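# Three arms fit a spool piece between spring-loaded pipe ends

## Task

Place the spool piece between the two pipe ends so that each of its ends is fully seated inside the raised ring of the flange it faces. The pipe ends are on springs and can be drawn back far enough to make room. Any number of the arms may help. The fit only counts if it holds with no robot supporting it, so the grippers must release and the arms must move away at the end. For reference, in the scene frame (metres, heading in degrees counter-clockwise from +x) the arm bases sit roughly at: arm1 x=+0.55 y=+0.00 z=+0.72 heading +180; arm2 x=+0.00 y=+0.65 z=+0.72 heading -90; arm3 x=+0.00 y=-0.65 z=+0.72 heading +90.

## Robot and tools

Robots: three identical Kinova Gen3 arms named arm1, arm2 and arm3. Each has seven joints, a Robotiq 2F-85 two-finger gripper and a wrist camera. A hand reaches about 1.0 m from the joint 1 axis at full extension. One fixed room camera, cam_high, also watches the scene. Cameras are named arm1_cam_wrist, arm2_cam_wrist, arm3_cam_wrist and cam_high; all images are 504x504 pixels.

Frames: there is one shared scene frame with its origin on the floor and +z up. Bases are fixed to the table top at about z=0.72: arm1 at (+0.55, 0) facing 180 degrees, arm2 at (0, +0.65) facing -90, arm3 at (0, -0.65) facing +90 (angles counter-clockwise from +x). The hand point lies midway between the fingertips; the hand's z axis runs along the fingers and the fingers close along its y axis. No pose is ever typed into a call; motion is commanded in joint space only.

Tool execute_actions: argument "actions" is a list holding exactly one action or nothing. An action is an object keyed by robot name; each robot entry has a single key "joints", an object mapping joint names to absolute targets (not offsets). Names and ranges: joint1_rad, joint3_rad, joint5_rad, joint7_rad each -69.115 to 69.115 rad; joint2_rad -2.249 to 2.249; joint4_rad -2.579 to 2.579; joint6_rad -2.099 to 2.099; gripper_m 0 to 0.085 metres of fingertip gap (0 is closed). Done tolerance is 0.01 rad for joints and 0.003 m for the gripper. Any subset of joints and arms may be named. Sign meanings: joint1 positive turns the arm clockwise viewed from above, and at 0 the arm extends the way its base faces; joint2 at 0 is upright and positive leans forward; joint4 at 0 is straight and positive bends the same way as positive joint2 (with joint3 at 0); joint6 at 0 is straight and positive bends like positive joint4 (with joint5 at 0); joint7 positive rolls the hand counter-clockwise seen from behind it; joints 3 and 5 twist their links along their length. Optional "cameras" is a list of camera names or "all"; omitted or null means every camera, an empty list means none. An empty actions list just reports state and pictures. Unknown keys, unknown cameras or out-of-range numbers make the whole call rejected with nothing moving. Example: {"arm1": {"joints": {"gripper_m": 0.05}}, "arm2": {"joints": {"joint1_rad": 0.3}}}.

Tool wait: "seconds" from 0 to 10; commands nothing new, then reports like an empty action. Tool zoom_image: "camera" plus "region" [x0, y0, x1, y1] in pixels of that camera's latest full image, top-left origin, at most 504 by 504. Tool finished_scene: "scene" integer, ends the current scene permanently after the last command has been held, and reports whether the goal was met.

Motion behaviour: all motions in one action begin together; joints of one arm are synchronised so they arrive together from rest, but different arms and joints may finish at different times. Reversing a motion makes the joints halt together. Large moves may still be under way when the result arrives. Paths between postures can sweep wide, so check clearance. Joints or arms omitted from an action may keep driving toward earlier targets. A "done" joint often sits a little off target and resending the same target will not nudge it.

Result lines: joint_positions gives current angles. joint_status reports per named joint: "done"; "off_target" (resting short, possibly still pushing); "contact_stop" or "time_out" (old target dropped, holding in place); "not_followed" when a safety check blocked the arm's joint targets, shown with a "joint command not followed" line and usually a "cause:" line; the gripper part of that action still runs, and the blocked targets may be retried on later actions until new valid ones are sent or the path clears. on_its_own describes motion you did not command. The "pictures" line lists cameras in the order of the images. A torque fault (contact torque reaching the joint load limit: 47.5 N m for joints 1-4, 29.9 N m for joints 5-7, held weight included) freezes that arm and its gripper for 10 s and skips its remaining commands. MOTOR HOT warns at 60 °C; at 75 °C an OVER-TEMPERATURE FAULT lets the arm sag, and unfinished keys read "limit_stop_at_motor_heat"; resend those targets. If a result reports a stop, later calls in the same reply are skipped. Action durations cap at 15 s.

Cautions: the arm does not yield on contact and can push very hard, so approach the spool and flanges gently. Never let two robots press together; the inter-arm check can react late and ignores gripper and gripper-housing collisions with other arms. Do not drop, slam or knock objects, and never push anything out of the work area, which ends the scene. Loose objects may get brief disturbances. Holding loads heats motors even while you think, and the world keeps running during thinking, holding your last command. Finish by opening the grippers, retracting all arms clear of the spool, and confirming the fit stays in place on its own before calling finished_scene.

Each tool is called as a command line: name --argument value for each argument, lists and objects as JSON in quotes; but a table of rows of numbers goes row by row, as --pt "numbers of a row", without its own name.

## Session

Scene 1 is confirmed done. Scene 2 is the same task with a new random start, so I'll look at the new layout first.

execute_actions --actions '[]'

Scene clock: 0.00 s.
Motor temperatures (°C, as the motors report them): arm1=[28 31 26 28 39 39 39] | arm2=[30 28 28 30 34 39 41] | arm3=[29 29 28 28 32 36 40]
arm1.joint_positions: joint1_rad=-0.008 joint2_rad=-0.395 joint3_rad=-0.076 joint4_rad=+1.511 joint5_rad=-0.033 joint6_rad=+2.022 joint7_rad=+1.478 gripper_m=+0.085
arm1.joint_status: not commanded
arm1.hand: x=+0.4353 y=-0.0021 z=+1.2621 quat_wxyz=(-0.002, +1.000, -0.003, -0.008) (m; scene frame)
arm2.joint_positions: joint1_rad=-0.008 joint2_rad=-0.399 joint3_rad=-0.077 joint4_rad=+1.514 joint5_rad=-0.032 joint6_rad=+2.022 joint7_rad=+1.479 gripper_m=+0.085
arm2.joint_status: not commanded
arm2.hand: x=-0.0019 y=+0.5302 z=+1.2624 quat_wxyz=(-0.003, -0.704, -0.710, +0.000) (m; scene frame)
arm3.joint_positions: joint1_rad=-0.012 joint2_rad=-0.398 joint3_rad=-0.074 joint4_rad=+1.511 joint5_rad=-0.031 joint6_rad=+2.026 joint7_rad=+1.477 gripper_m=+0.085
arm3.joint_status: not commanded
arm3.hand: x=-0.0003 y=-0.5312 z=+1.2374 quat_wxyz=(-0.004, +0.698, -0.716, +0.002) (m; scene frame)
pictures: arm1_cam_wrist, arm2_cam_wrist, arm3_cam_wrist, cam_high
Images, in order (width x height): arm1_cam_wrist 504x504, arm2_cam_wrist 504x504, arm3_cam_wrist 504x504, cam_high 504x504.

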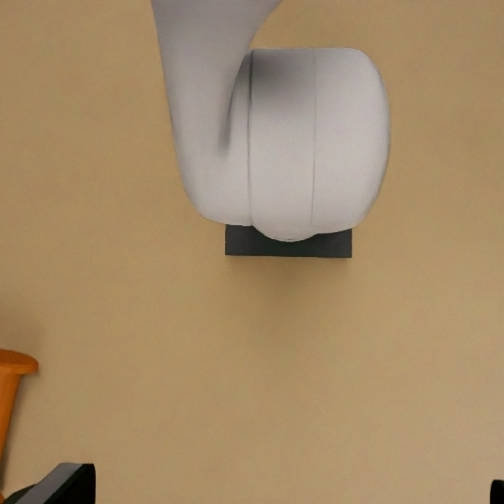

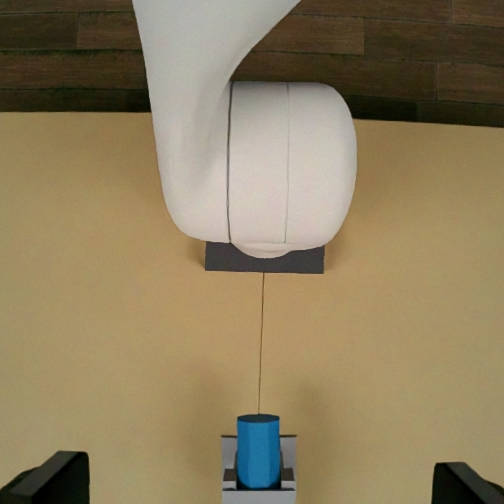

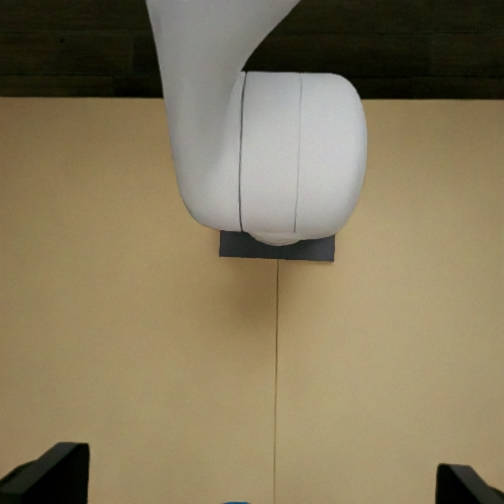

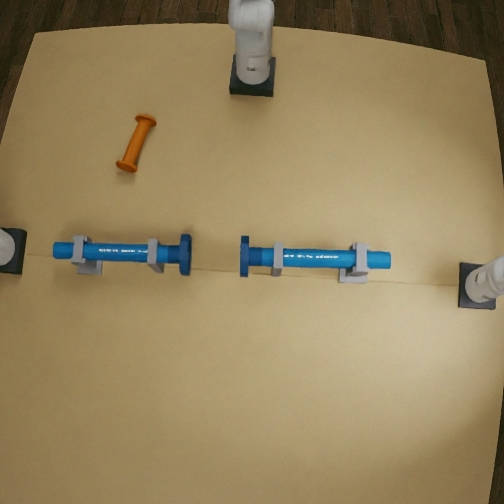

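In scene 2 the pipe assembly has moved toward arm2, so the gap centre is nearer y≈+0.04. The spool now lies off to one side at roughly (0.31, 0.26), pointing mostly along x.

I'll reuse what scene 1 showed but check it again here:

- **Pipe height:** pipe axis at z≈0.84.
- **Arm3's offset:** arm3's foot sits about 0.025 m low, so its IK needs that added.
- **Pipe travel:** each pipe has only 0.017 m of travel, so both must be pulled back.

First, all three hands move to hover positions so I can take closer measurements.

execute_actions --actions '[{"arm1": {"joints": {"joint1_rad": 0.7575, "joint2_rad": 0.3492, "joint3_rad": 0.0, "joint4_rad": 2.0478, "joint5_rad": 0.0, "joint6_rad": 0.7446, "joint7_rad": -1.138}}, "arm2": {"joints": {"joint1_rad": -0.065, "joint2_rad": 0.4064, "joint3_rad": 0.0, "joint4_rad": 1.8227, "joint5_rad": 0.0, "joint6_rad": 0.9125, "joint7_rad": 1.506}}, "arm3": {"joints": {"joint1_rad": -0.053, "joint2_rad": 0.5289, "joint3_rad": 0.0, "joint4_rad": 1.5161, "joint5_rad": 0.0, "joint6_rad": 1.0966, "joint7_rad": 1.518}}}]'

Scene clock: 7.80 s.
Motor temperatures (°C, as the motors report them): arm1=[28 31 26 28 39 39 39] | arm2=[30 28 28 30 34 39 41] | arm3=[29 29 28 28 32 36 40]
arm1.joint_positions: joint1_rad=+0.757 joint2_rad=+0.349 joint3_rad=+0.000 joint4_rad=+2.048 joint5_rad=+0.000 joint6_rad=+0.745 joint7_rad=-1.138 gripper_m=+0.085
arm1.joint_status: all done
arm1.hand: x=+0.3109 y=+0.2638 z=+0.9028 quat_wxyz=(+0.007, -0.164, -0.986, -0.001) (m; scene frame)
arm2.joint_positions: joint1_rad=-0.065 joint2_rad=+0.406 joint3_rad=+0.000 joint4_rad=+1.823 joint5_rad=+0.000 joint6_rad=+0.912 joint7_rad=+1.506 gripper_m=+0.085
arm2.joint_status: all done
arm2.hand: x=+0.0042 y=+0.2344 z=+0.9307 quat_wxyz=(-0.002, -0.704, -0.710, -0.002) (m; scene frame)
arm3.joint_positions: joint1_rad=-0.053 joint2_rad=+0.529 joint3_rad=+0.000 joint4_rad=+1.516 joint5_rad=+0.000 joint6_rad=+1.097 joint7_rad=+1.518 gripper_m=+0.085
arm3.joint_status: all done
arm3.hand: x=+0.0102 y=-0.1578 z=+0.9306 quat_wxyz=(-0.003, +0.698, -0.716, +0.002) (m; scene frame)
pictures: arm1_cam_wrist, arm2_cam_wrist, arm3_cam_wrist, cam_high
Images, in order (width x height): arm1_cam_wrist 504x504, arm2_cam_wrist 504x504, arm3_cam_wrist 504x504, cam_high 504x504.

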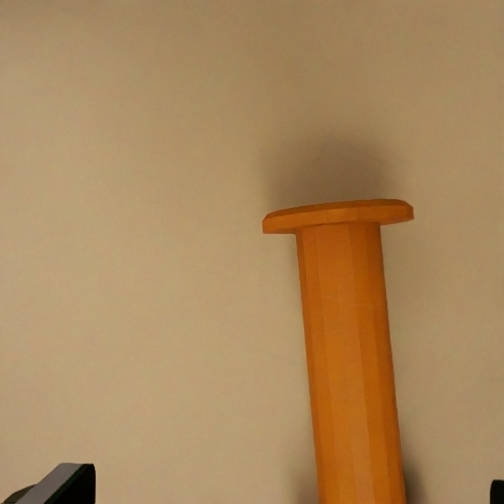

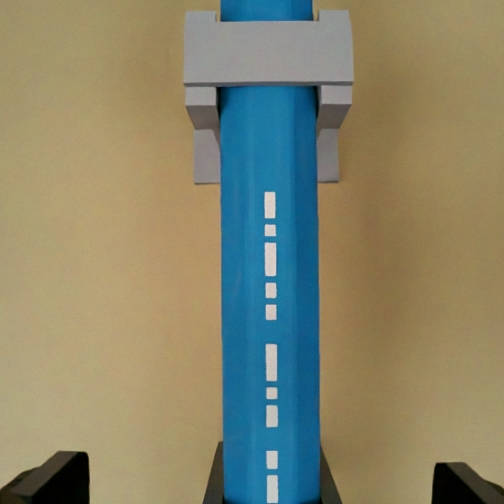

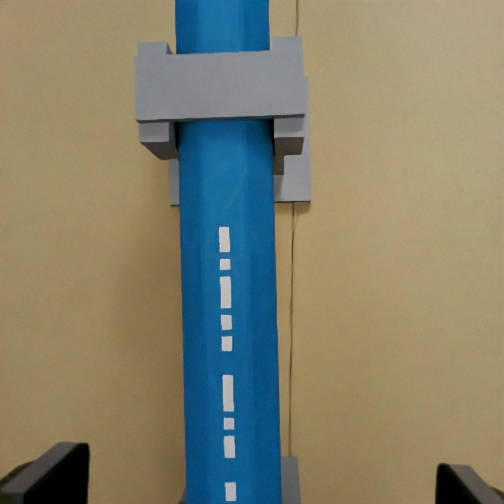

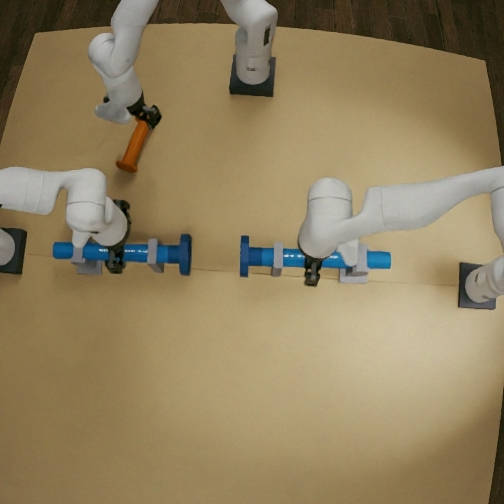

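Here's what the hover views show:

- **Spool position:** it is about 28 mm to one side of arm1's hand and rotated about 4° from the fingers, so I'm correcting the grasp target to (0.320, 0.291).
- **Pipe height:** the pipes look narrower than in scene 1 from the same height (98 px against 116 px). They are either lower or thinner in this scene, so I can't reuse z≈0.84 without checking.

Arm1 goes down to its grasp pose. Arms 2 and 3 drop to z≈0.86 with small sideways corrections, so I can measure the pipes again from closer.

execute_actions --actions '[{"arm1": {"joints": {"joint1_rad": 0.829, "joint2_rad": 0.7395, "joint4_rad": 2.1169, "joint6_rad": 0.2852, "joint7_rad": -1.0018}}, "arm2": {"joints": {"joint1_rad": -0.075, "joint2_rad": 0.5266, "joint4_rad": 1.9107, "joint6_rad": 0.7043, "joint7_rad": 1.496}}, "arm3": {"joints": {"joint1_rad": -0.0276, "joint2_rad": 0.6192, "joint4_rad": 1.6143, "joint6_rad": 0.9081, "joint7_rad": 1.543}}}]'

Scene clock: 11.97 s.
Motor temperatures (°C, as the motors report them): arm1=[28 31 26 28 39 39 39] | arm2=[30 28 28 30 34 39 41] | arm3=[29 30 28 28 32 36 40]
arm1.joint_positions: joint1_rad=+0.829 joint2_rad=+0.739 joint3_rad=+0.000 joint4_rad=+2.117 joint5_rad=+0.000 joint6_rad=+0.285 joint7_rad=-1.002 gripper_m=+0.085
arm1.joint_status: all done
arm1.hand: x=+0.3182 y=+0.2924 z=+0.7479 quat_wxyz=(+0.007, -0.132, -0.991, -0.002) (m; scene frame)
arm2.joint_positions: joint1_rad=-0.075 joint2_rad=+0.527 joint3_rad=+0.000 joint4_rad=+1.911 joint5_rad=+0.000 joint6_rad=+0.704 joint7_rad=+1.496 gripper_m=+0.085
arm2.joint_status: all done
arm2.hand: x=+0.0088 y=+0.2344 z=+0.8607 quat_wxyz=(-0.002, -0.704, -0.710, -0.002) (m; scene frame)
arm3.joint_positions: joint1_rad=-0.028 joint2_rad=+0.619 joint3_rad=+0.000 joint4_rad=+1.614 joint5_rad=+0.000 joint6_rad=+0.908 joint7_rad=+1.543 gripper_m=+0.085
arm3.joint_status: all done
arm3.hand: x=+0.0233 y=-0.1581 z=+0.8602 quat_wxyz=(-0.003, +0.698, -0.716, +0.002) (m; scene frame)
pictures: arm1_cam_wrist, arm2_cam_wrist, arm3_cam_wrist, cam_high
Images, in order (width x height): arm1_cam_wrist 504x504, arm2_cam_wrist 504x504, arm3_cam_wrist 504x504, cam_high 504x504.

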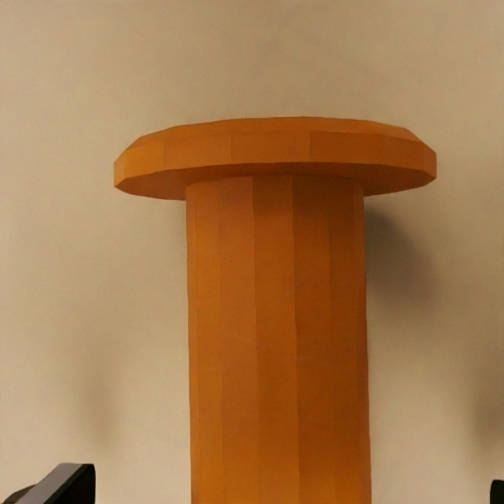

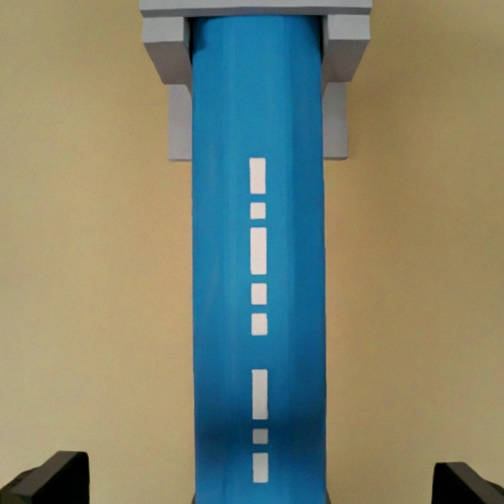

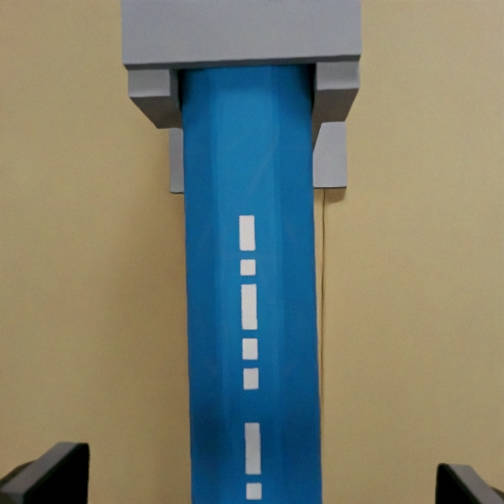

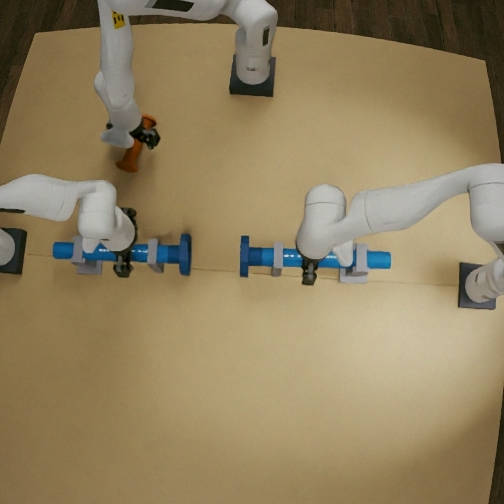

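execute_actions --actions '[]'

Scene clock: 13.90 s.
Motor temperatures (°C, as the motors report them): arm1=[28 31 26 28 39 39 39] | arm2=[30 28 28 30 34 39 41] | arm3=[29 30 28 28 32 36 40]
arm1.joint_positions: joint1_rad=+0.829 joint2_rad=+0.739 joint3_rad=+0.000 joint4_rad=+2.117 joint5_rad=+0.000 joint6_rad=+0.285 joint7_rad=-1.002 gripper_m=+0.085
arm1.joint_status: all done
arm1.hand: x=+0.3183 y=+0.2923 z=+0.7478 quat_wxyz=(+0.007, -0.132, -0.991, -0.002) (m; scene frame)
arm2.joint_positions: joint1_rad=-0.075 joint2_rad=+0.527 joint3_rad=+0.000 joint4_rad=+1.911 joint5_rad=+0.000 joint6_rad=+0.704 joint7_rad=+1.496 gripper_m=+0.085
arm2.joint_status: all done
arm2.hand: x=+0.0088 y=+0.2344 z=+0.8607 quat_wxyz=(-0.002, -0.704, -0.710, -0.002) (m; scene frame)
arm3.joint_positions: joint1_rad=-0.028 joint2_rad=+0.619 joint3_rad=+0.000 joint4_rad=+1.614 joint5_rad=+0.000 joint6_rad=+0.908 joint7_rad=+1.543 gripper_m=+0.085
arm3.joint_status: all done
arm3.hand: x=+0.0233 y=-0.1581 z=+0.8602 quat_wxyz=(-0.003, +0.698, -0.716, +0.002) (m; scene frame)
pictures: arm1_cam_wrist, arm2_cam_wrist, arm3_cam_wrist, cam_high
Images, in order (width x height): arm1_cam_wrist 504x504, arm2_cam_wrist 504x504, arm3_cam_wrist 504x504, cam_high 504x504.

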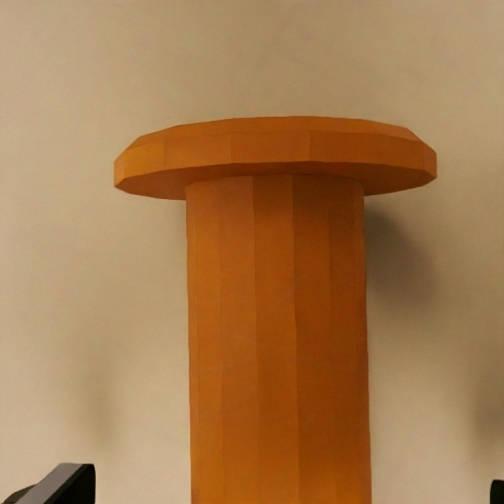

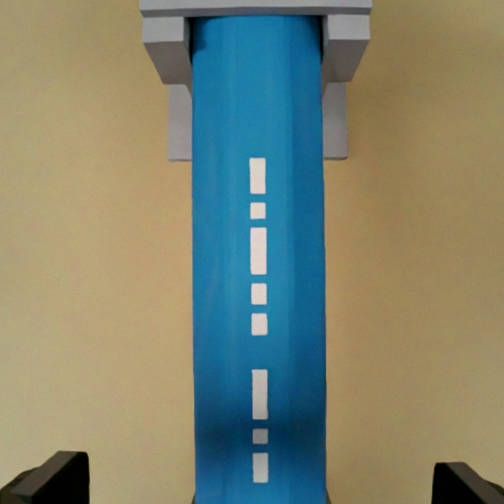

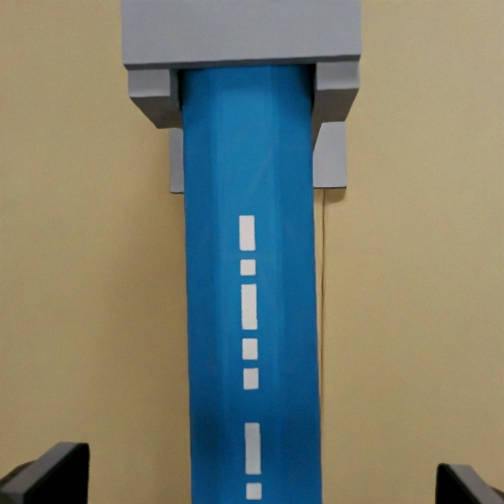

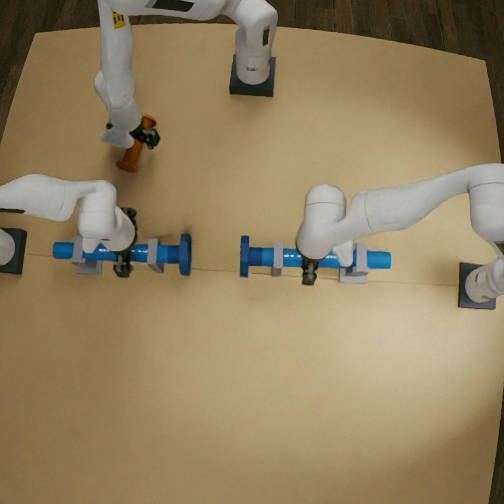

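execute_actions --actions '[{"arm1": {"joints": {"gripper_m": 0.02}}, "arm2": {"joints": {"joint2_rad": 0.651, "joint4_rad": 1.9561, "joint6_rad": 0.5345}}, "arm3": {"joints": {"joint2_rad": 0.7153, "joint4_rad": 1.6686, "joint6_rad": 0.7577}}}]'

Scene clock: 17.43 s.
Motor temperatures (°C, as the motors report them): arm1=[28 31 26 28 39 39 39] | arm2=[30 28 28 30 34 39 41] | arm3=[29 30 28 28 32 36 40]
arm1.joint_positions: joint1_rad=+0.829 joint2_rad=+0.738 joint3_rad=+0.000 joint4_rad=+2.117 joint5_rad=+0.000 joint6_rad=+0.286 joint7_rad=-1.002 gripper_m=+0.034
arm1.joint_status: gripper_m off_target (ended at +0.034, target +0.020)
arm1.hand: x=+0.3181 y=+0.2924 z=+0.7482 quat_wxyz=(+0.007, -0.132, -0.991, -0.002) (m; scene frame)
arm2.joint_positions: joint1_rad=-0.075 joint2_rad=+0.651 joint3_rad=+0.000 joint4_rad=+1.956 joint5_rad=+0.000 joint6_rad=+0.535 joint7_rad=+1.496 gripper_m=+0.085
arm2.joint_status: all done
arm2.hand: x=+0.0091 y=+0.2342 z=+0.8008 quat_wxyz=(-0.002, -0.704, -0.710, -0.002) (m; scene frame)
arm3.joint_positions: joint1_rad=-0.028 joint2_rad=+0.715 joint3_rad=+0.000 joint4_rad=+1.669 joint5_rad=+0.000 joint6_rad=+0.758 joint7_rad=+1.543 gripper_m=+0.085
arm3.joint_status: all done
arm3.hand: x=+0.0237 y=-0.1580 z=+0.8003 quat_wxyz=(-0.003, +0.698, -0.716, +0.002) (m; scene frame)
pictures: arm1_cam_wrist, arm2_cam_wrist, arm3_cam_wrist, cam_high
Images, in order (width x height): arm1_cam_wrist 504x504, arm2_cam_wrist 504x504, arm3_cam_wrist 504x504, cam_high 504x504.

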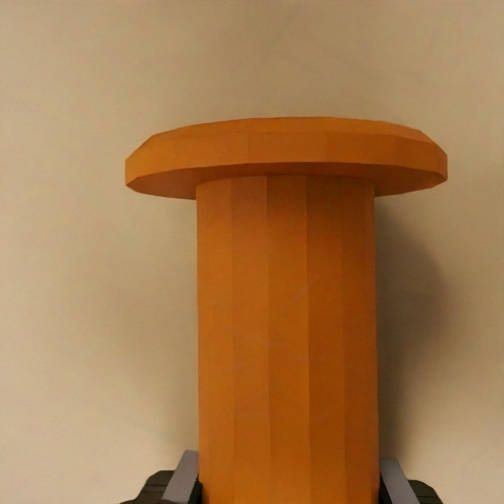

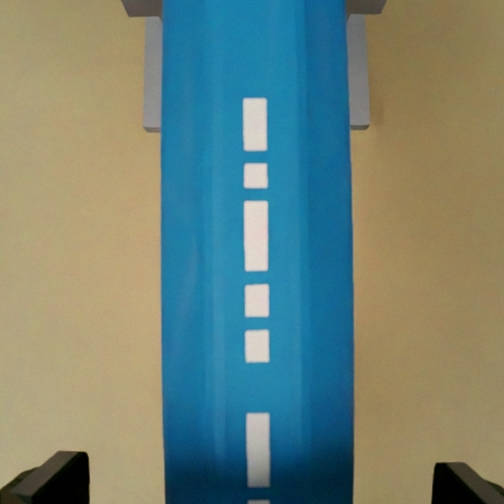

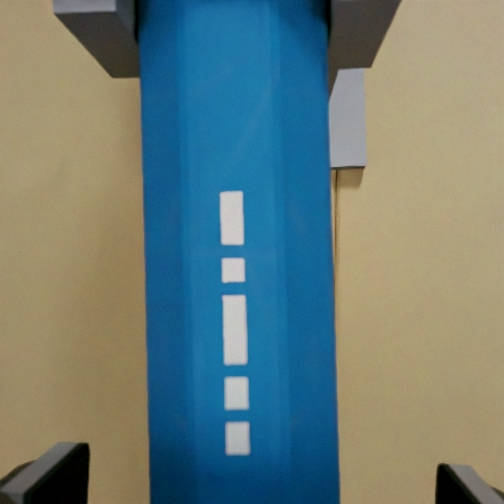

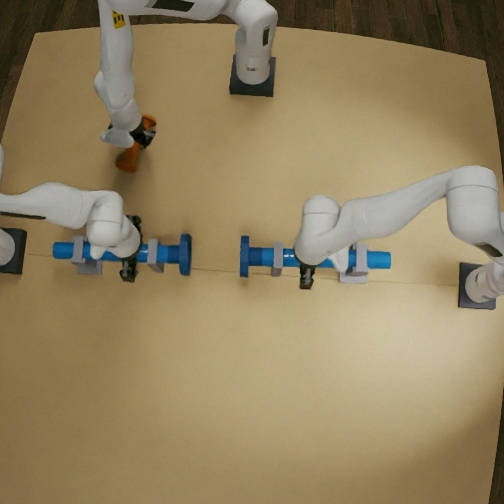

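zoom_image --camera "arm3_cam_wrist" --region '[0, 380, 504, 504]'

Region (0, 380, 504, 504) of arm3_cam_wrist's 504x504 image, scaled by 1.000; it fills the top 124 rows of this view, and the rest is white.

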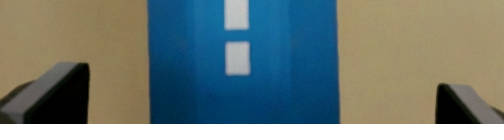

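execute_actions --actions '[{"arm1": {"joints": {"joint2_rad": 0.382, "joint4_rad": 2.0058, "joint6_rad": 0.7537, "gripper_m": 0.02}}, "arm2": {"joints": {"joint2_rad": 0.6621, "joint4_rad": 1.9587, "joint6_rad": 0.5209, "gripper_m": 0.055}}, "arm3": {"joints": {"joint1_rad": -0.0196, "joint2_rad": 0.7223, "joint4_rad": 1.6712, "joint6_rad": 0.7481, "joint7_rad": 1.5514, "gripper_m": 0.055}}}]'

Scene clock: 24.70 s.
Motor temperatures (°C, as the motors report them): arm1=[28 31 26 28 39 39 39] | arm2=[30 28 28 30 34 39 41] | arm3=[29 30 28 28 32 36 40]
arm1.joint_positions: joint1_rad=+0.829 joint2_rad=+0.384 joint3_rad=+0.000 joint4_rad=+2.006 joint5_rad=+0.000 joint6_rad=+0.754 joint7_rad=-1.002 gripper_m=+0.034
arm1.joint_status: gripper_m off_target (ended at +0.034, target +0.020); the others done
arm1.hand: x=+0.3207 y=+0.2911 z=+0.8991 quat_wxyz=(+0.006, -0.132, -0.991, -0.001) (m; scene frame)
arm2.joint_positions: joint1_rad=-0.075 joint2_rad=+0.662 joint3_rad=+0.000 joint4_rad=+1.959 joint5_rad=+0.000 joint6_rad=+0.521 joint7_rad=+1.496 gripper_m=+0.055
arm2.joint_status: all done
arm2.hand: x=+0.0092 y=+0.2343 z=+0.7957 quat_wxyz=(-0.002, -0.704, -0.710, -0.002) (m; scene frame)
arm3.joint_positions: joint1_rad=-0.020 joint2_rad=+0.722 joint3_rad=+0.000 joint4_rad=+1.671 joint5_rad=+0.000 joint6_rad=+0.748 joint7_rad=+1.551 gripper_m=+0.055
arm3.joint_status: all done
arm3.hand: x=+0.0277 y=-0.1582 z=+0.7963 quat_wxyz=(-0.003, +0.698, -0.716, +0.002) (m; scene frame)
pictures: arm1_cam_wrist, arm2_cam_wrist, arm3_cam_wrist, cam_high
Images, in order (width x height): arm1_cam_wrist 504x504, arm2_cam_wrist 504x504, arm3_cam_wrist 504x504, cam_high 504x504.

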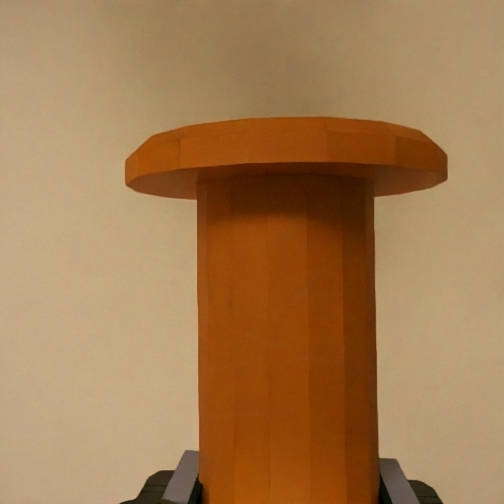

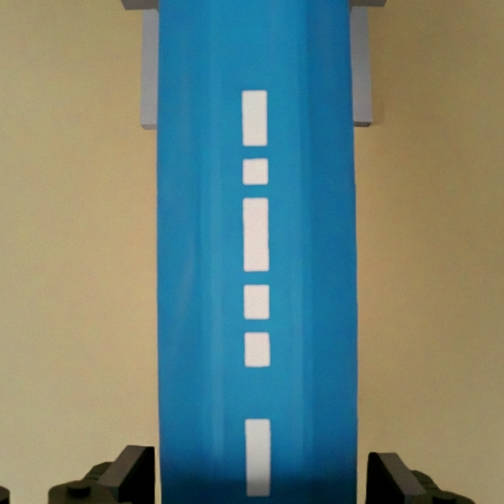

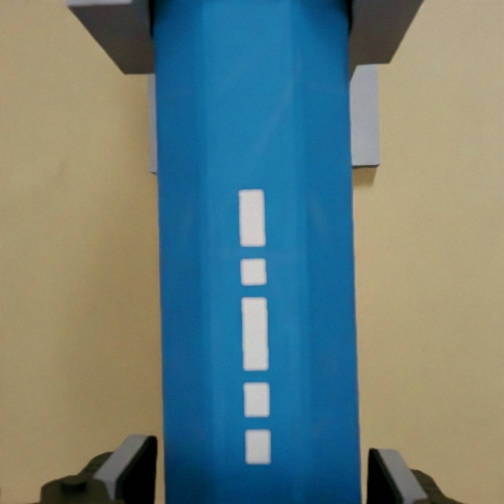

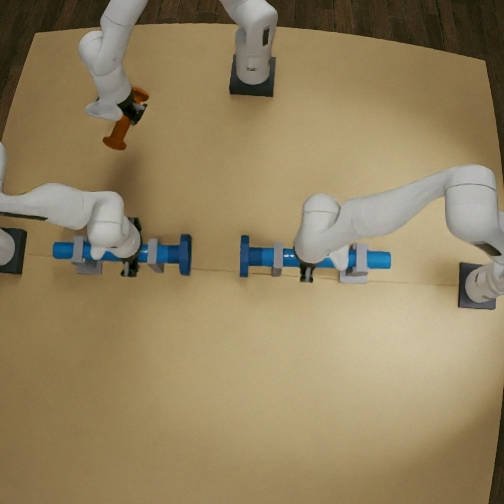

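execute_actions --actions '[{"arm1": {"joints": {"joint1_rad": 0.0139, "joint2_rad": 0.6857, "joint4_rad": 1.4358, "joint6_rad": 1.0202, "joint7_rad": 0.061, "gripper_m": 0.02}}, "arm2": {"joints": {"gripper_m": 0.03}}, "arm3": {"joints": {"gripper_m": 0.03}}}]'

Scene clock: 28.37 s.
Motor temperatures (°C, as the motors report them): arm1=[28 31 26 28 39 39 39] | arm2=[30 28 28 30 34 39 41] | arm3=[29 30 28 28 32 36 40]
arm1.joint_positions: joint1_rad=+0.014 joint2_rad=+0.688 joint3_rad=+0.000 joint4_rad=+1.437 joint5_rad=+0.000 joint6_rad=+1.020 joint7_rad=+0.061 gripper_m=+0.034
arm1.joint_status: gripper_m off_target (ended at +0.034, target +0.020); the others done
arm1.hand: x=+0.0188 y=+0.0344 z=+0.9012 quat_wxyz=(+0.002, +0.722, -0.692, -0.006) (m; scene frame)
arm2.joint_positions: joint1_rad=-0.075 joint2_rad=+0.661 joint3_rad=+0.000 joint4_rad=+1.959 joint5_rad=+0.000 joint6_rad=+0.521 joint7_rad=+1.496 gripper_m=+0.038
arm2.joint_status: gripper_m off_target (ended at +0.038, target +0.030)
arm2.hand: x=+0.0090 y=+0.2343 z=+0.7961 quat_wxyz=(-0.002, -0.704, -0.710, -0.002) (m; scene frame)
arm3.joint_positions: joint1_rad=-0.021 joint2_rad=+0.721 joint3_rad=-0.001 joint4_rad=+1.671 joint5_rad=+0.000 joint6_rad=+0.749 joint7_rad=+1.552 gripper_m=+0.039
arm3.joint_status: gripper_m off_target (ended at +0.039, target +0.030)
arm3.hand: x=+0.0261 y=-0.1582 z=+0.7971 quat_wxyz=(-0.003, +0.699, -0.715, +0.002) (m; scene frame)
pictures: arm1_cam_wrist, arm2_cam_wrist, arm3_cam_wrist, cam_high
Images, in order (width x height): arm1_cam_wrist 504x504, arm2_cam_wrist 504x504, arm3_cam_wrist 504x504, cam_high 504x504.

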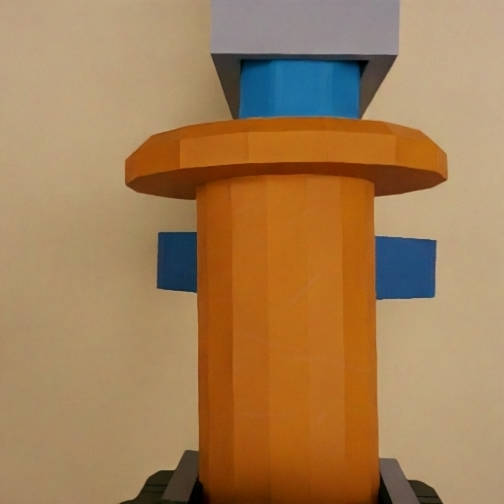

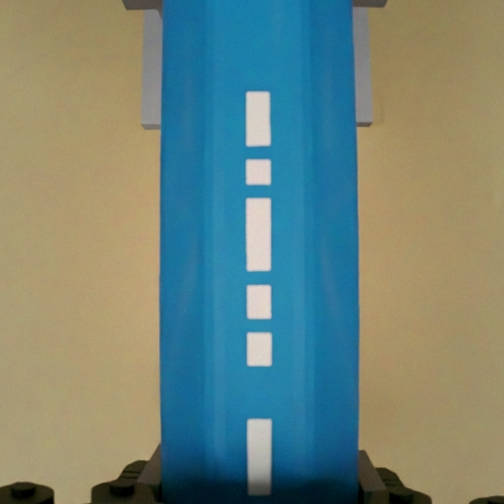

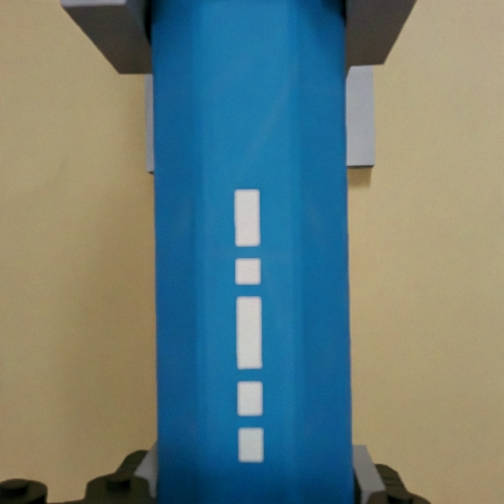

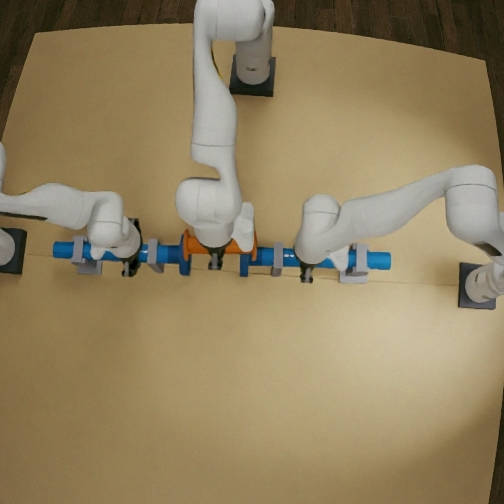

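zoom_image --camera "cam_high" --region '[100, 200, 352, 300]'

Region (100, 200, 352, 300) of cam_high's 504x504 image, scaled by 2.000, with more detail than that image has; it fills the top 200 rows of this view, and the rest is white.

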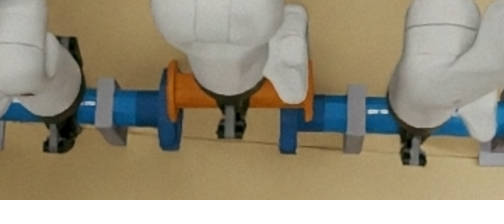

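zoom_image --camera "arm3_cam_wrist" --region '[100, 40, 400, 220]'

Region (100, 40, 400, 220) of arm3_cam_wrist's 504x504 image, scaled by 1.680; it fills the top 302 rows of this view, and the rest is white.

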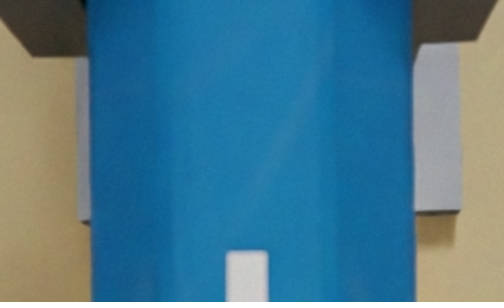

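zoom_image --camera "arm2_cam_wrist" --region '[100, 0, 400, 180]'

Region (100, 0, 400, 180) of arm2_cam_wrist's 504x504 image, scaled by 1.680; it fills the top 302 rows of this view, and the rest is white.

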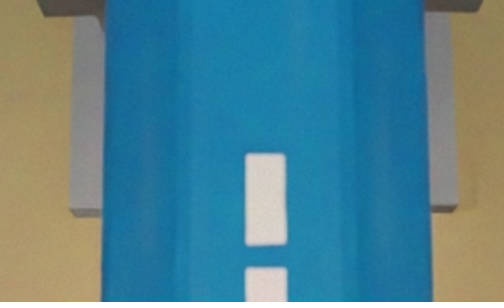

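execute_actions --actions '[{"arm1": {"joints": {"joint1_rad": 0.0338, "joint2_rad": 0.6887, "joint4_rad": 1.4297, "joint6_rad": 1.0233, "joint7_rad": 0.0774, "gripper_m": 0.02}}, "arm2": {"joints": {"joint2_rad": 0.6134, "joint4_rad": 2.0917, "joint6_rad": 0.4365, "gripper_m": 0.03}}, "arm3": {"joints": {"joint2_rad": 0.6596, "joint4_rad": 1.8163, "joint6_rad": 0.6658, "gripper_m": 0.03}}}]'

Scene clock: 46.47 s.
Motor temperatures (°C, as the motors report them): arm1=[28 32 26 28 39 39 39] | arm2=[30 29 28 30 34 39 41] | arm3=[29 31 28 28 32 36 40]
arm1.joint_positions: joint1_rad=+0.034 joint2_rad=+0.691 joint3_rad=+0.000 joint4_rad=+1.431 joint5_rad=+0.000 joint6_rad=+1.023 joint7_rad=+0.077 gripper_m=+0.034
arm1.joint_status: gripper_m off_target (ended at +0.034, target +0.020); the others done
arm1.hand: x=+0.0181 y=+0.0449 z=+0.9012 quat_wxyz=(+0.002, +0.721, -0.693, -0.006) (m; scene frame)
arm2.joint_positions: joint1_rad=-0.076 joint2_rad=+0.621 joint3_rad=+0.000 joint4_rad=+2.064 joint5_rad=+0.000 joint6_rad=+0.410 joint7_rad=+1.496 gripper_m=+0.038
arm2.joint_status: joint4_rad time_out (moved +0.105 of +0.133); joint6_rad time_out (moved -0.111 of -0.085); gripper_m off_target (ended at +0.038, target +0.030); the others done
arm2.hand: x=+0.0082 y=+0.2515 z=+0.7969 quat_wxyz=(-0.020, -0.704, -0.710, +0.013) (m; scene frame)
arm3.joint_positions: joint1_rad=-0.021 joint2_rad=+0.670 joint3_rad=-0.001 joint4_rad=+1.788 joint5_rad=+0.001 joint6_rad=+0.636 joint7_rad=+1.553 gripper_m=+0.038
arm3.joint_status: joint4_rad time_out (moved +0.116 of +0.145); joint6_rad time_out (moved -0.113 of -0.083); gripper_m off_target (ended at +0.038, target +0.030); the others done
arm3.hand: x=+0.0267 y=-0.1752 z=+0.7977 quat_wxyz=(-0.020, +0.699, -0.714, -0.015) (m; scene frame)
pictures: arm1_cam_wrist, arm2_cam_wrist, arm3_cam_wrist, cam_high
Images, in order (width x height): arm1_cam_wrist 504x504, arm2_cam_wrist 504x504, arm3_cam_wrist 504x504, cam_high 504x504.

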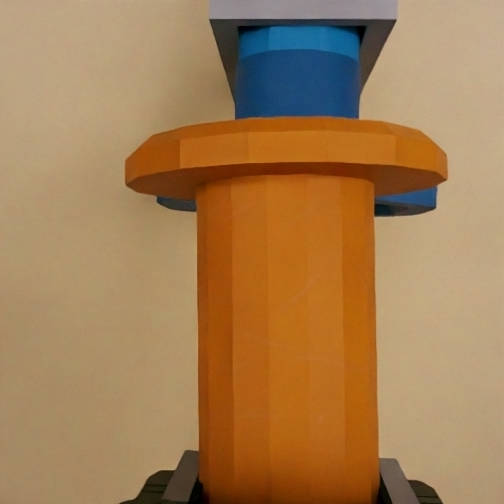

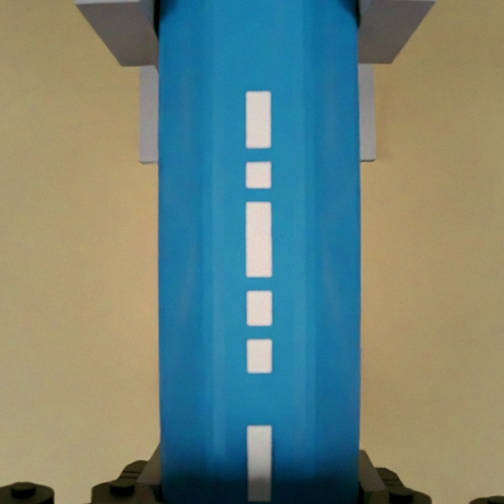

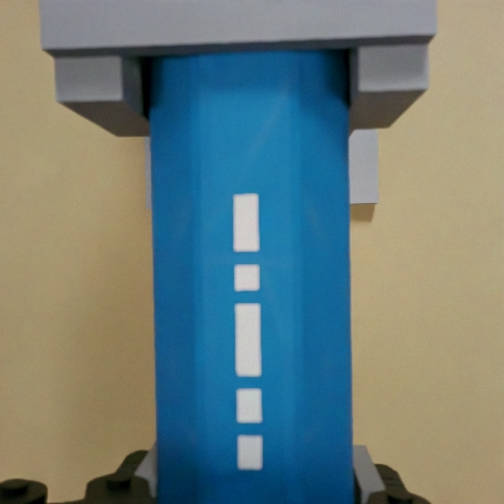

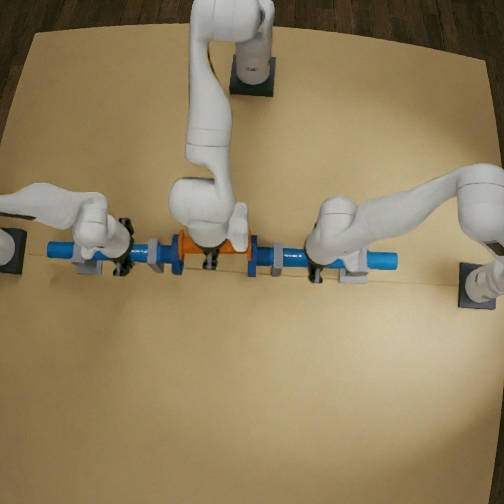

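zoom_image --camera "cam_high" --region '[150, 215, 290, 285]'

Region (150, 215, 290, 285) of cam_high's 504x504 image, scaled by 3.600, with more detail than that image has.

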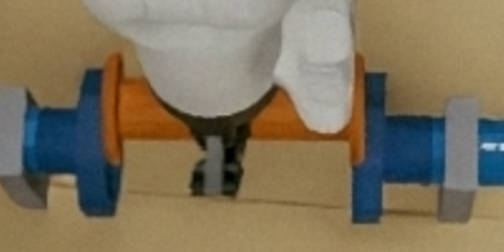

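zoom_image --camera "arm1_cam_wrist" --region '[100, 100, 470, 240]'

Region (100, 100, 470, 240) of arm1_cam_wrist's 504x504 image, scaled by 1.362; it fills the top 191 rows of this view, and the rest is white.

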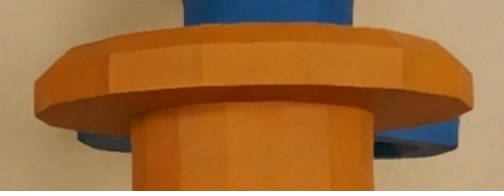

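zoom_image --camera "cam_high" --region '[100, 235, 200, 285]'

Region (100, 235, 200, 285) of cam_high's 504x504 image, scaled by 5.040, with more detail than that image has.

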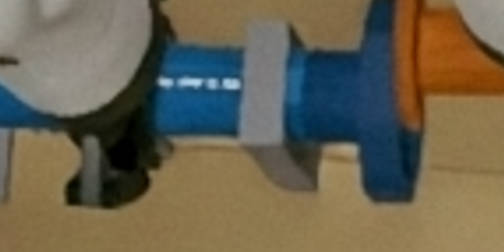

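zoom_image --camera "cam_high" --region '[225, 235, 325, 285]'

Region (225, 235, 325, 285) of cam_high's 504x504 image, scaled by 5.040, with more detail than that image has.

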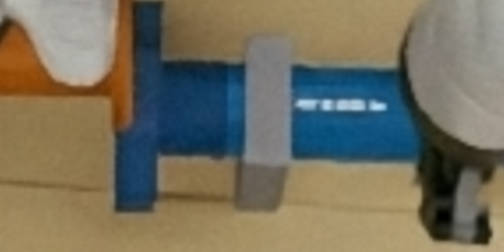

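execute_actions --actions '[{"arm1": {"joints": {"joint1_rad": 0.0443, "joint2_rad": 0.712, "joint4_rad": 1.4437, "joint6_rad": 0.9859, "joint7_rad": 0.0877, "gripper_m": 0.02}}}]'

Scene clock: 60.17 s.
Motor temperatures (°C, as the motors report them): arm1=[28 32 26 28 39 39 39] | arm2=[30 29 28 30 34 39 41] | arm3=[29 31 28 28 32 36 40]
arm1.joint_positions: joint1_rad=+0.044 joint2_rad=+0.714 joint3_rad=+0.000 joint4_rad=+1.445 joint5_rad=+0.000 joint6_rad=+0.986 joint7_rad=+0.088 gripper_m=+0.034
arm1.joint_status: gripper_m off_target (ended at +0.034, target +0.020); the others done
arm1.hand: x=+0.0172 y=+0.0507 z=+0.8851 quat_wxyz=(+0.002, +0.721, -0.693, -0.006) (m; scene frame)
arm2.joint_positions: joint1_rad=-0.076 joint2_rad=+0.621 joint3_rad=+0.000 joint4_rad=+2.064 joint5_rad=+0.000 joint6_rad=+0.410 joint7_rad=+1.496 gripper_m=+0.038
arm2.joint_status: not commanded
arm2.hand: x=+0.0082 y=+0.2515 z=+0.7969 quat_wxyz=(-0.020, -0.704, -0.710, +0.013) (m; scene frame)
arm3.joint_positions: joint1_rad=-0.021 joint2_rad=+0.670 joint3_rad=-0.001 joint4_rad=+1.788 joint5_rad=+0.001 joint6_rad=+0.636 joint7_rad=+1.553 gripper_m=+0.038
arm3.joint_status: not commanded
arm3.hand: x=+0.0267 y=-0.1752 z=+0.7977 quat_wxyz=(-0.020, +0.699, -0.714, -0.015) (m; scene frame)
pictures: arm1_cam_wrist, arm2_cam_wrist, arm3_cam_wrist, cam_high
Images, in order (width x height): arm1_cam_wrist 504x504, arm2_cam_wrist 504x504, arm3_cam_wrist 504x504, cam_high 504x504.

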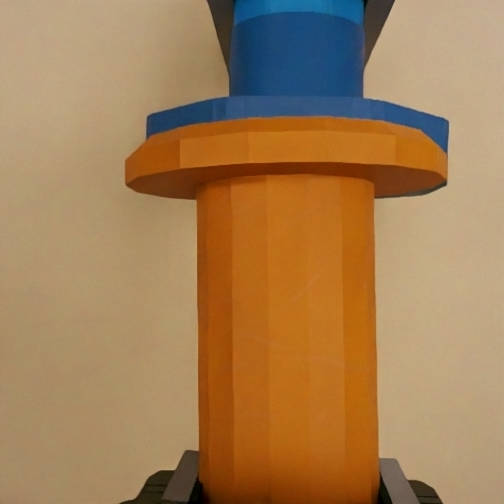

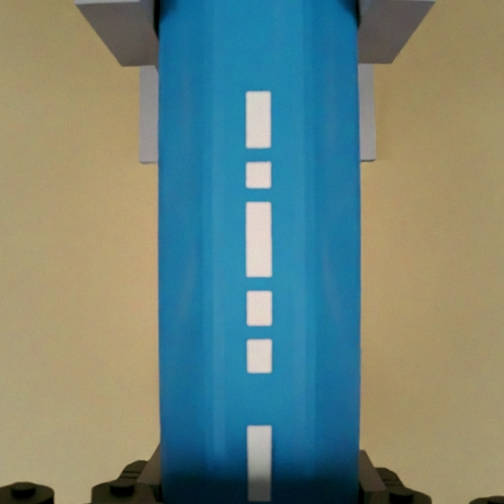

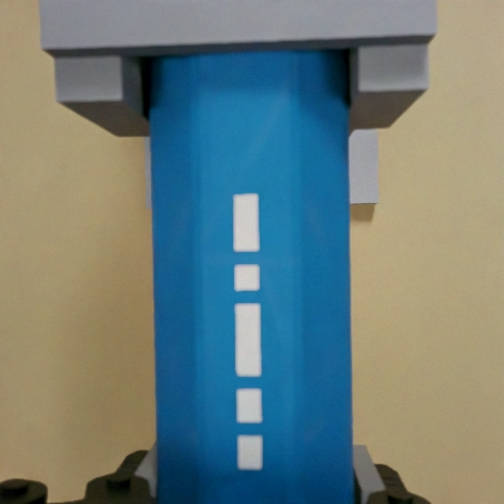

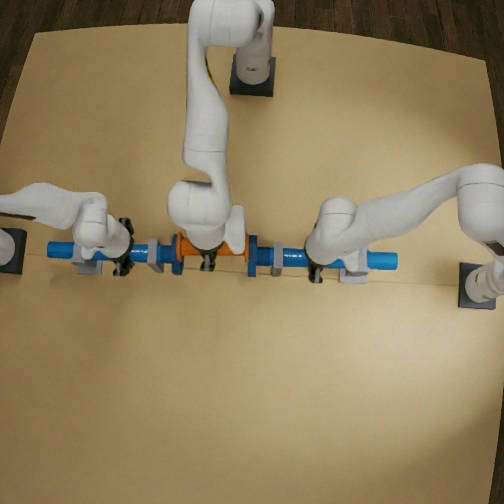

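zoom_image --camera "cam_high" --region '[160, 225, 210, 285]'

Region (160, 225, 210, 285) of cam_high's 504x504 image, scaled by 8.400, with more detail than that image has.

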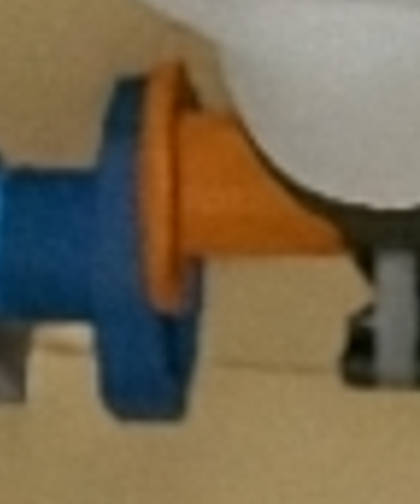

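zoom_image --camera "cam_high" --region '[225, 225, 275, 285]'

Region (225, 225, 275, 285) of cam_high's 504x504 image, scaled by 8.400, with more detail than that image has.

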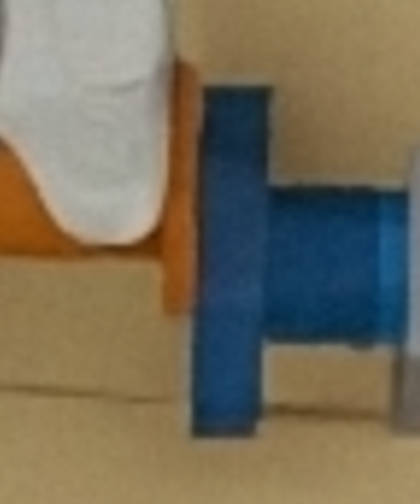

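execute_actions --actions '[{"arm1": {"joints": {"joint2_rad": 0.7351, "joint4_rad": 1.4614, "joint6_rad": 0.9451, "gripper_m": 0.02}}}]' --cameras '["arm1_cam_wrist", "cam_high"]'

Scene clock: 66.07 s.
Motor temperatures (°C, as the motors report them): arm1=[28 32 26 28 39 39 39] | arm2=[30 29 28 30 34 39 41] | arm3=[29 31 28 28 32 36 40]
arm1.joint_positions: joint1_rad=+0.045 joint2_rad=+0.734 joint3_rad=+0.000 joint4_rad=+1.462 joint5_rad=+0.000 joint6_rad=+0.946 joint7_rad=+0.087 gripper_m=+0.034
arm1.joint_status: gripper_m off_target (ended at +0.034, target +0.020); the others done
arm1.hand: x=+0.0165 y=+0.0510 z=+0.8697 quat_wxyz=(+0.003, +0.720, -0.694, -0.006) (m; scene frame)
arm2.joint_positions: joint1_rad=-0.076 joint2_rad=+0.621 joint3_rad=+0.000 joint4_rad=+2.064 joint5_rad=+0.000 joint6_rad=+0.410 joint7_rad=+1.496 gripper_m=+0.038
arm2.joint_status: not commanded
arm2.hand: x=+0.0081 y=+0.2516 z=+0.7969 quat_wxyz=(-0.020, -0.704, -0.710, +0.013) (m; scene frame)
arm3.joint_positions: joint1_rad=-0.021 joint2_rad=+0.669 joint3_rad=-0.001 joint4_rad=+1.788 joint5_rad=+0.001 joint6_rad=+0.636 joint7_rad=+1.553 gripper_m=+0.038
arm3.joint_status: not commanded
arm3.hand: x=+0.0267 y=-0.1753 z=+0.7977 quat_wxyz=(-0.020, +0.699, -0.714, -0.015) (m; scene frame)
pictures: arm1_cam_wrist, cam_high
Images, in order (width x height): arm1_cam_wrist 504x504, cam_high 504x504.

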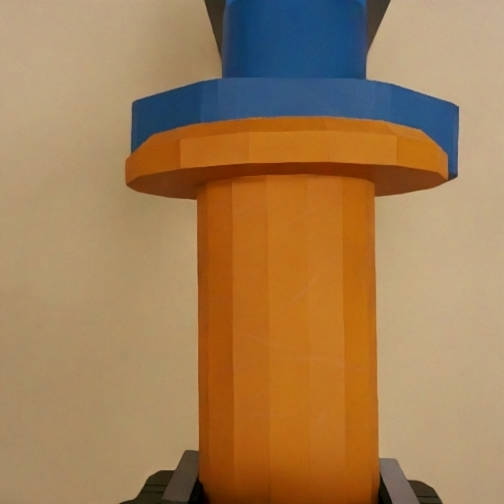

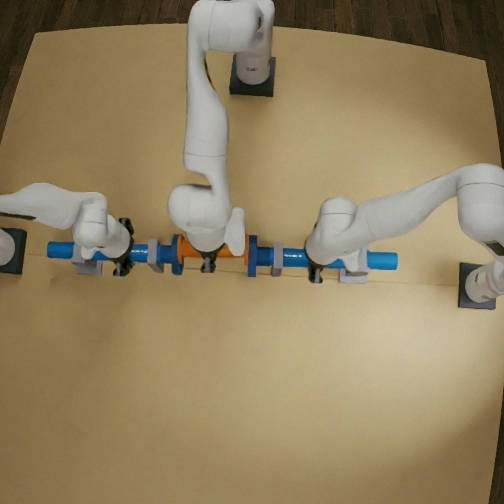

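zoom_image --camera "cam_high" --region '[165, 225, 275, 285]'

Region (165, 225, 275, 285) of cam_high's 504x504 image, scaled by 4.582, with more detail than that image has; it fills the top 275 rows of this view, and the rest is white.

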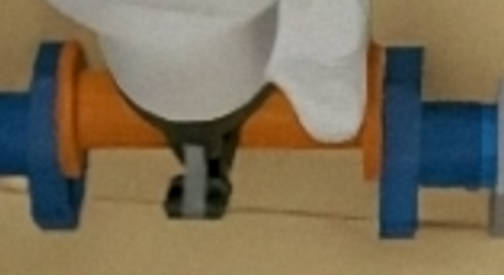

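zoom_image --camera "cam_high" --region '[160, 225, 210, 285]'

Region (160, 225, 210, 285) of cam_high's 504x504 image, scaled by 8.400, with more detail than that image has.

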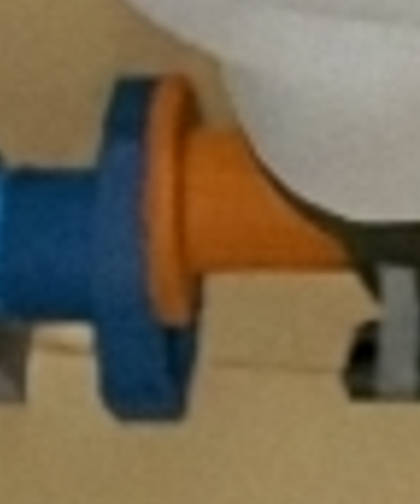

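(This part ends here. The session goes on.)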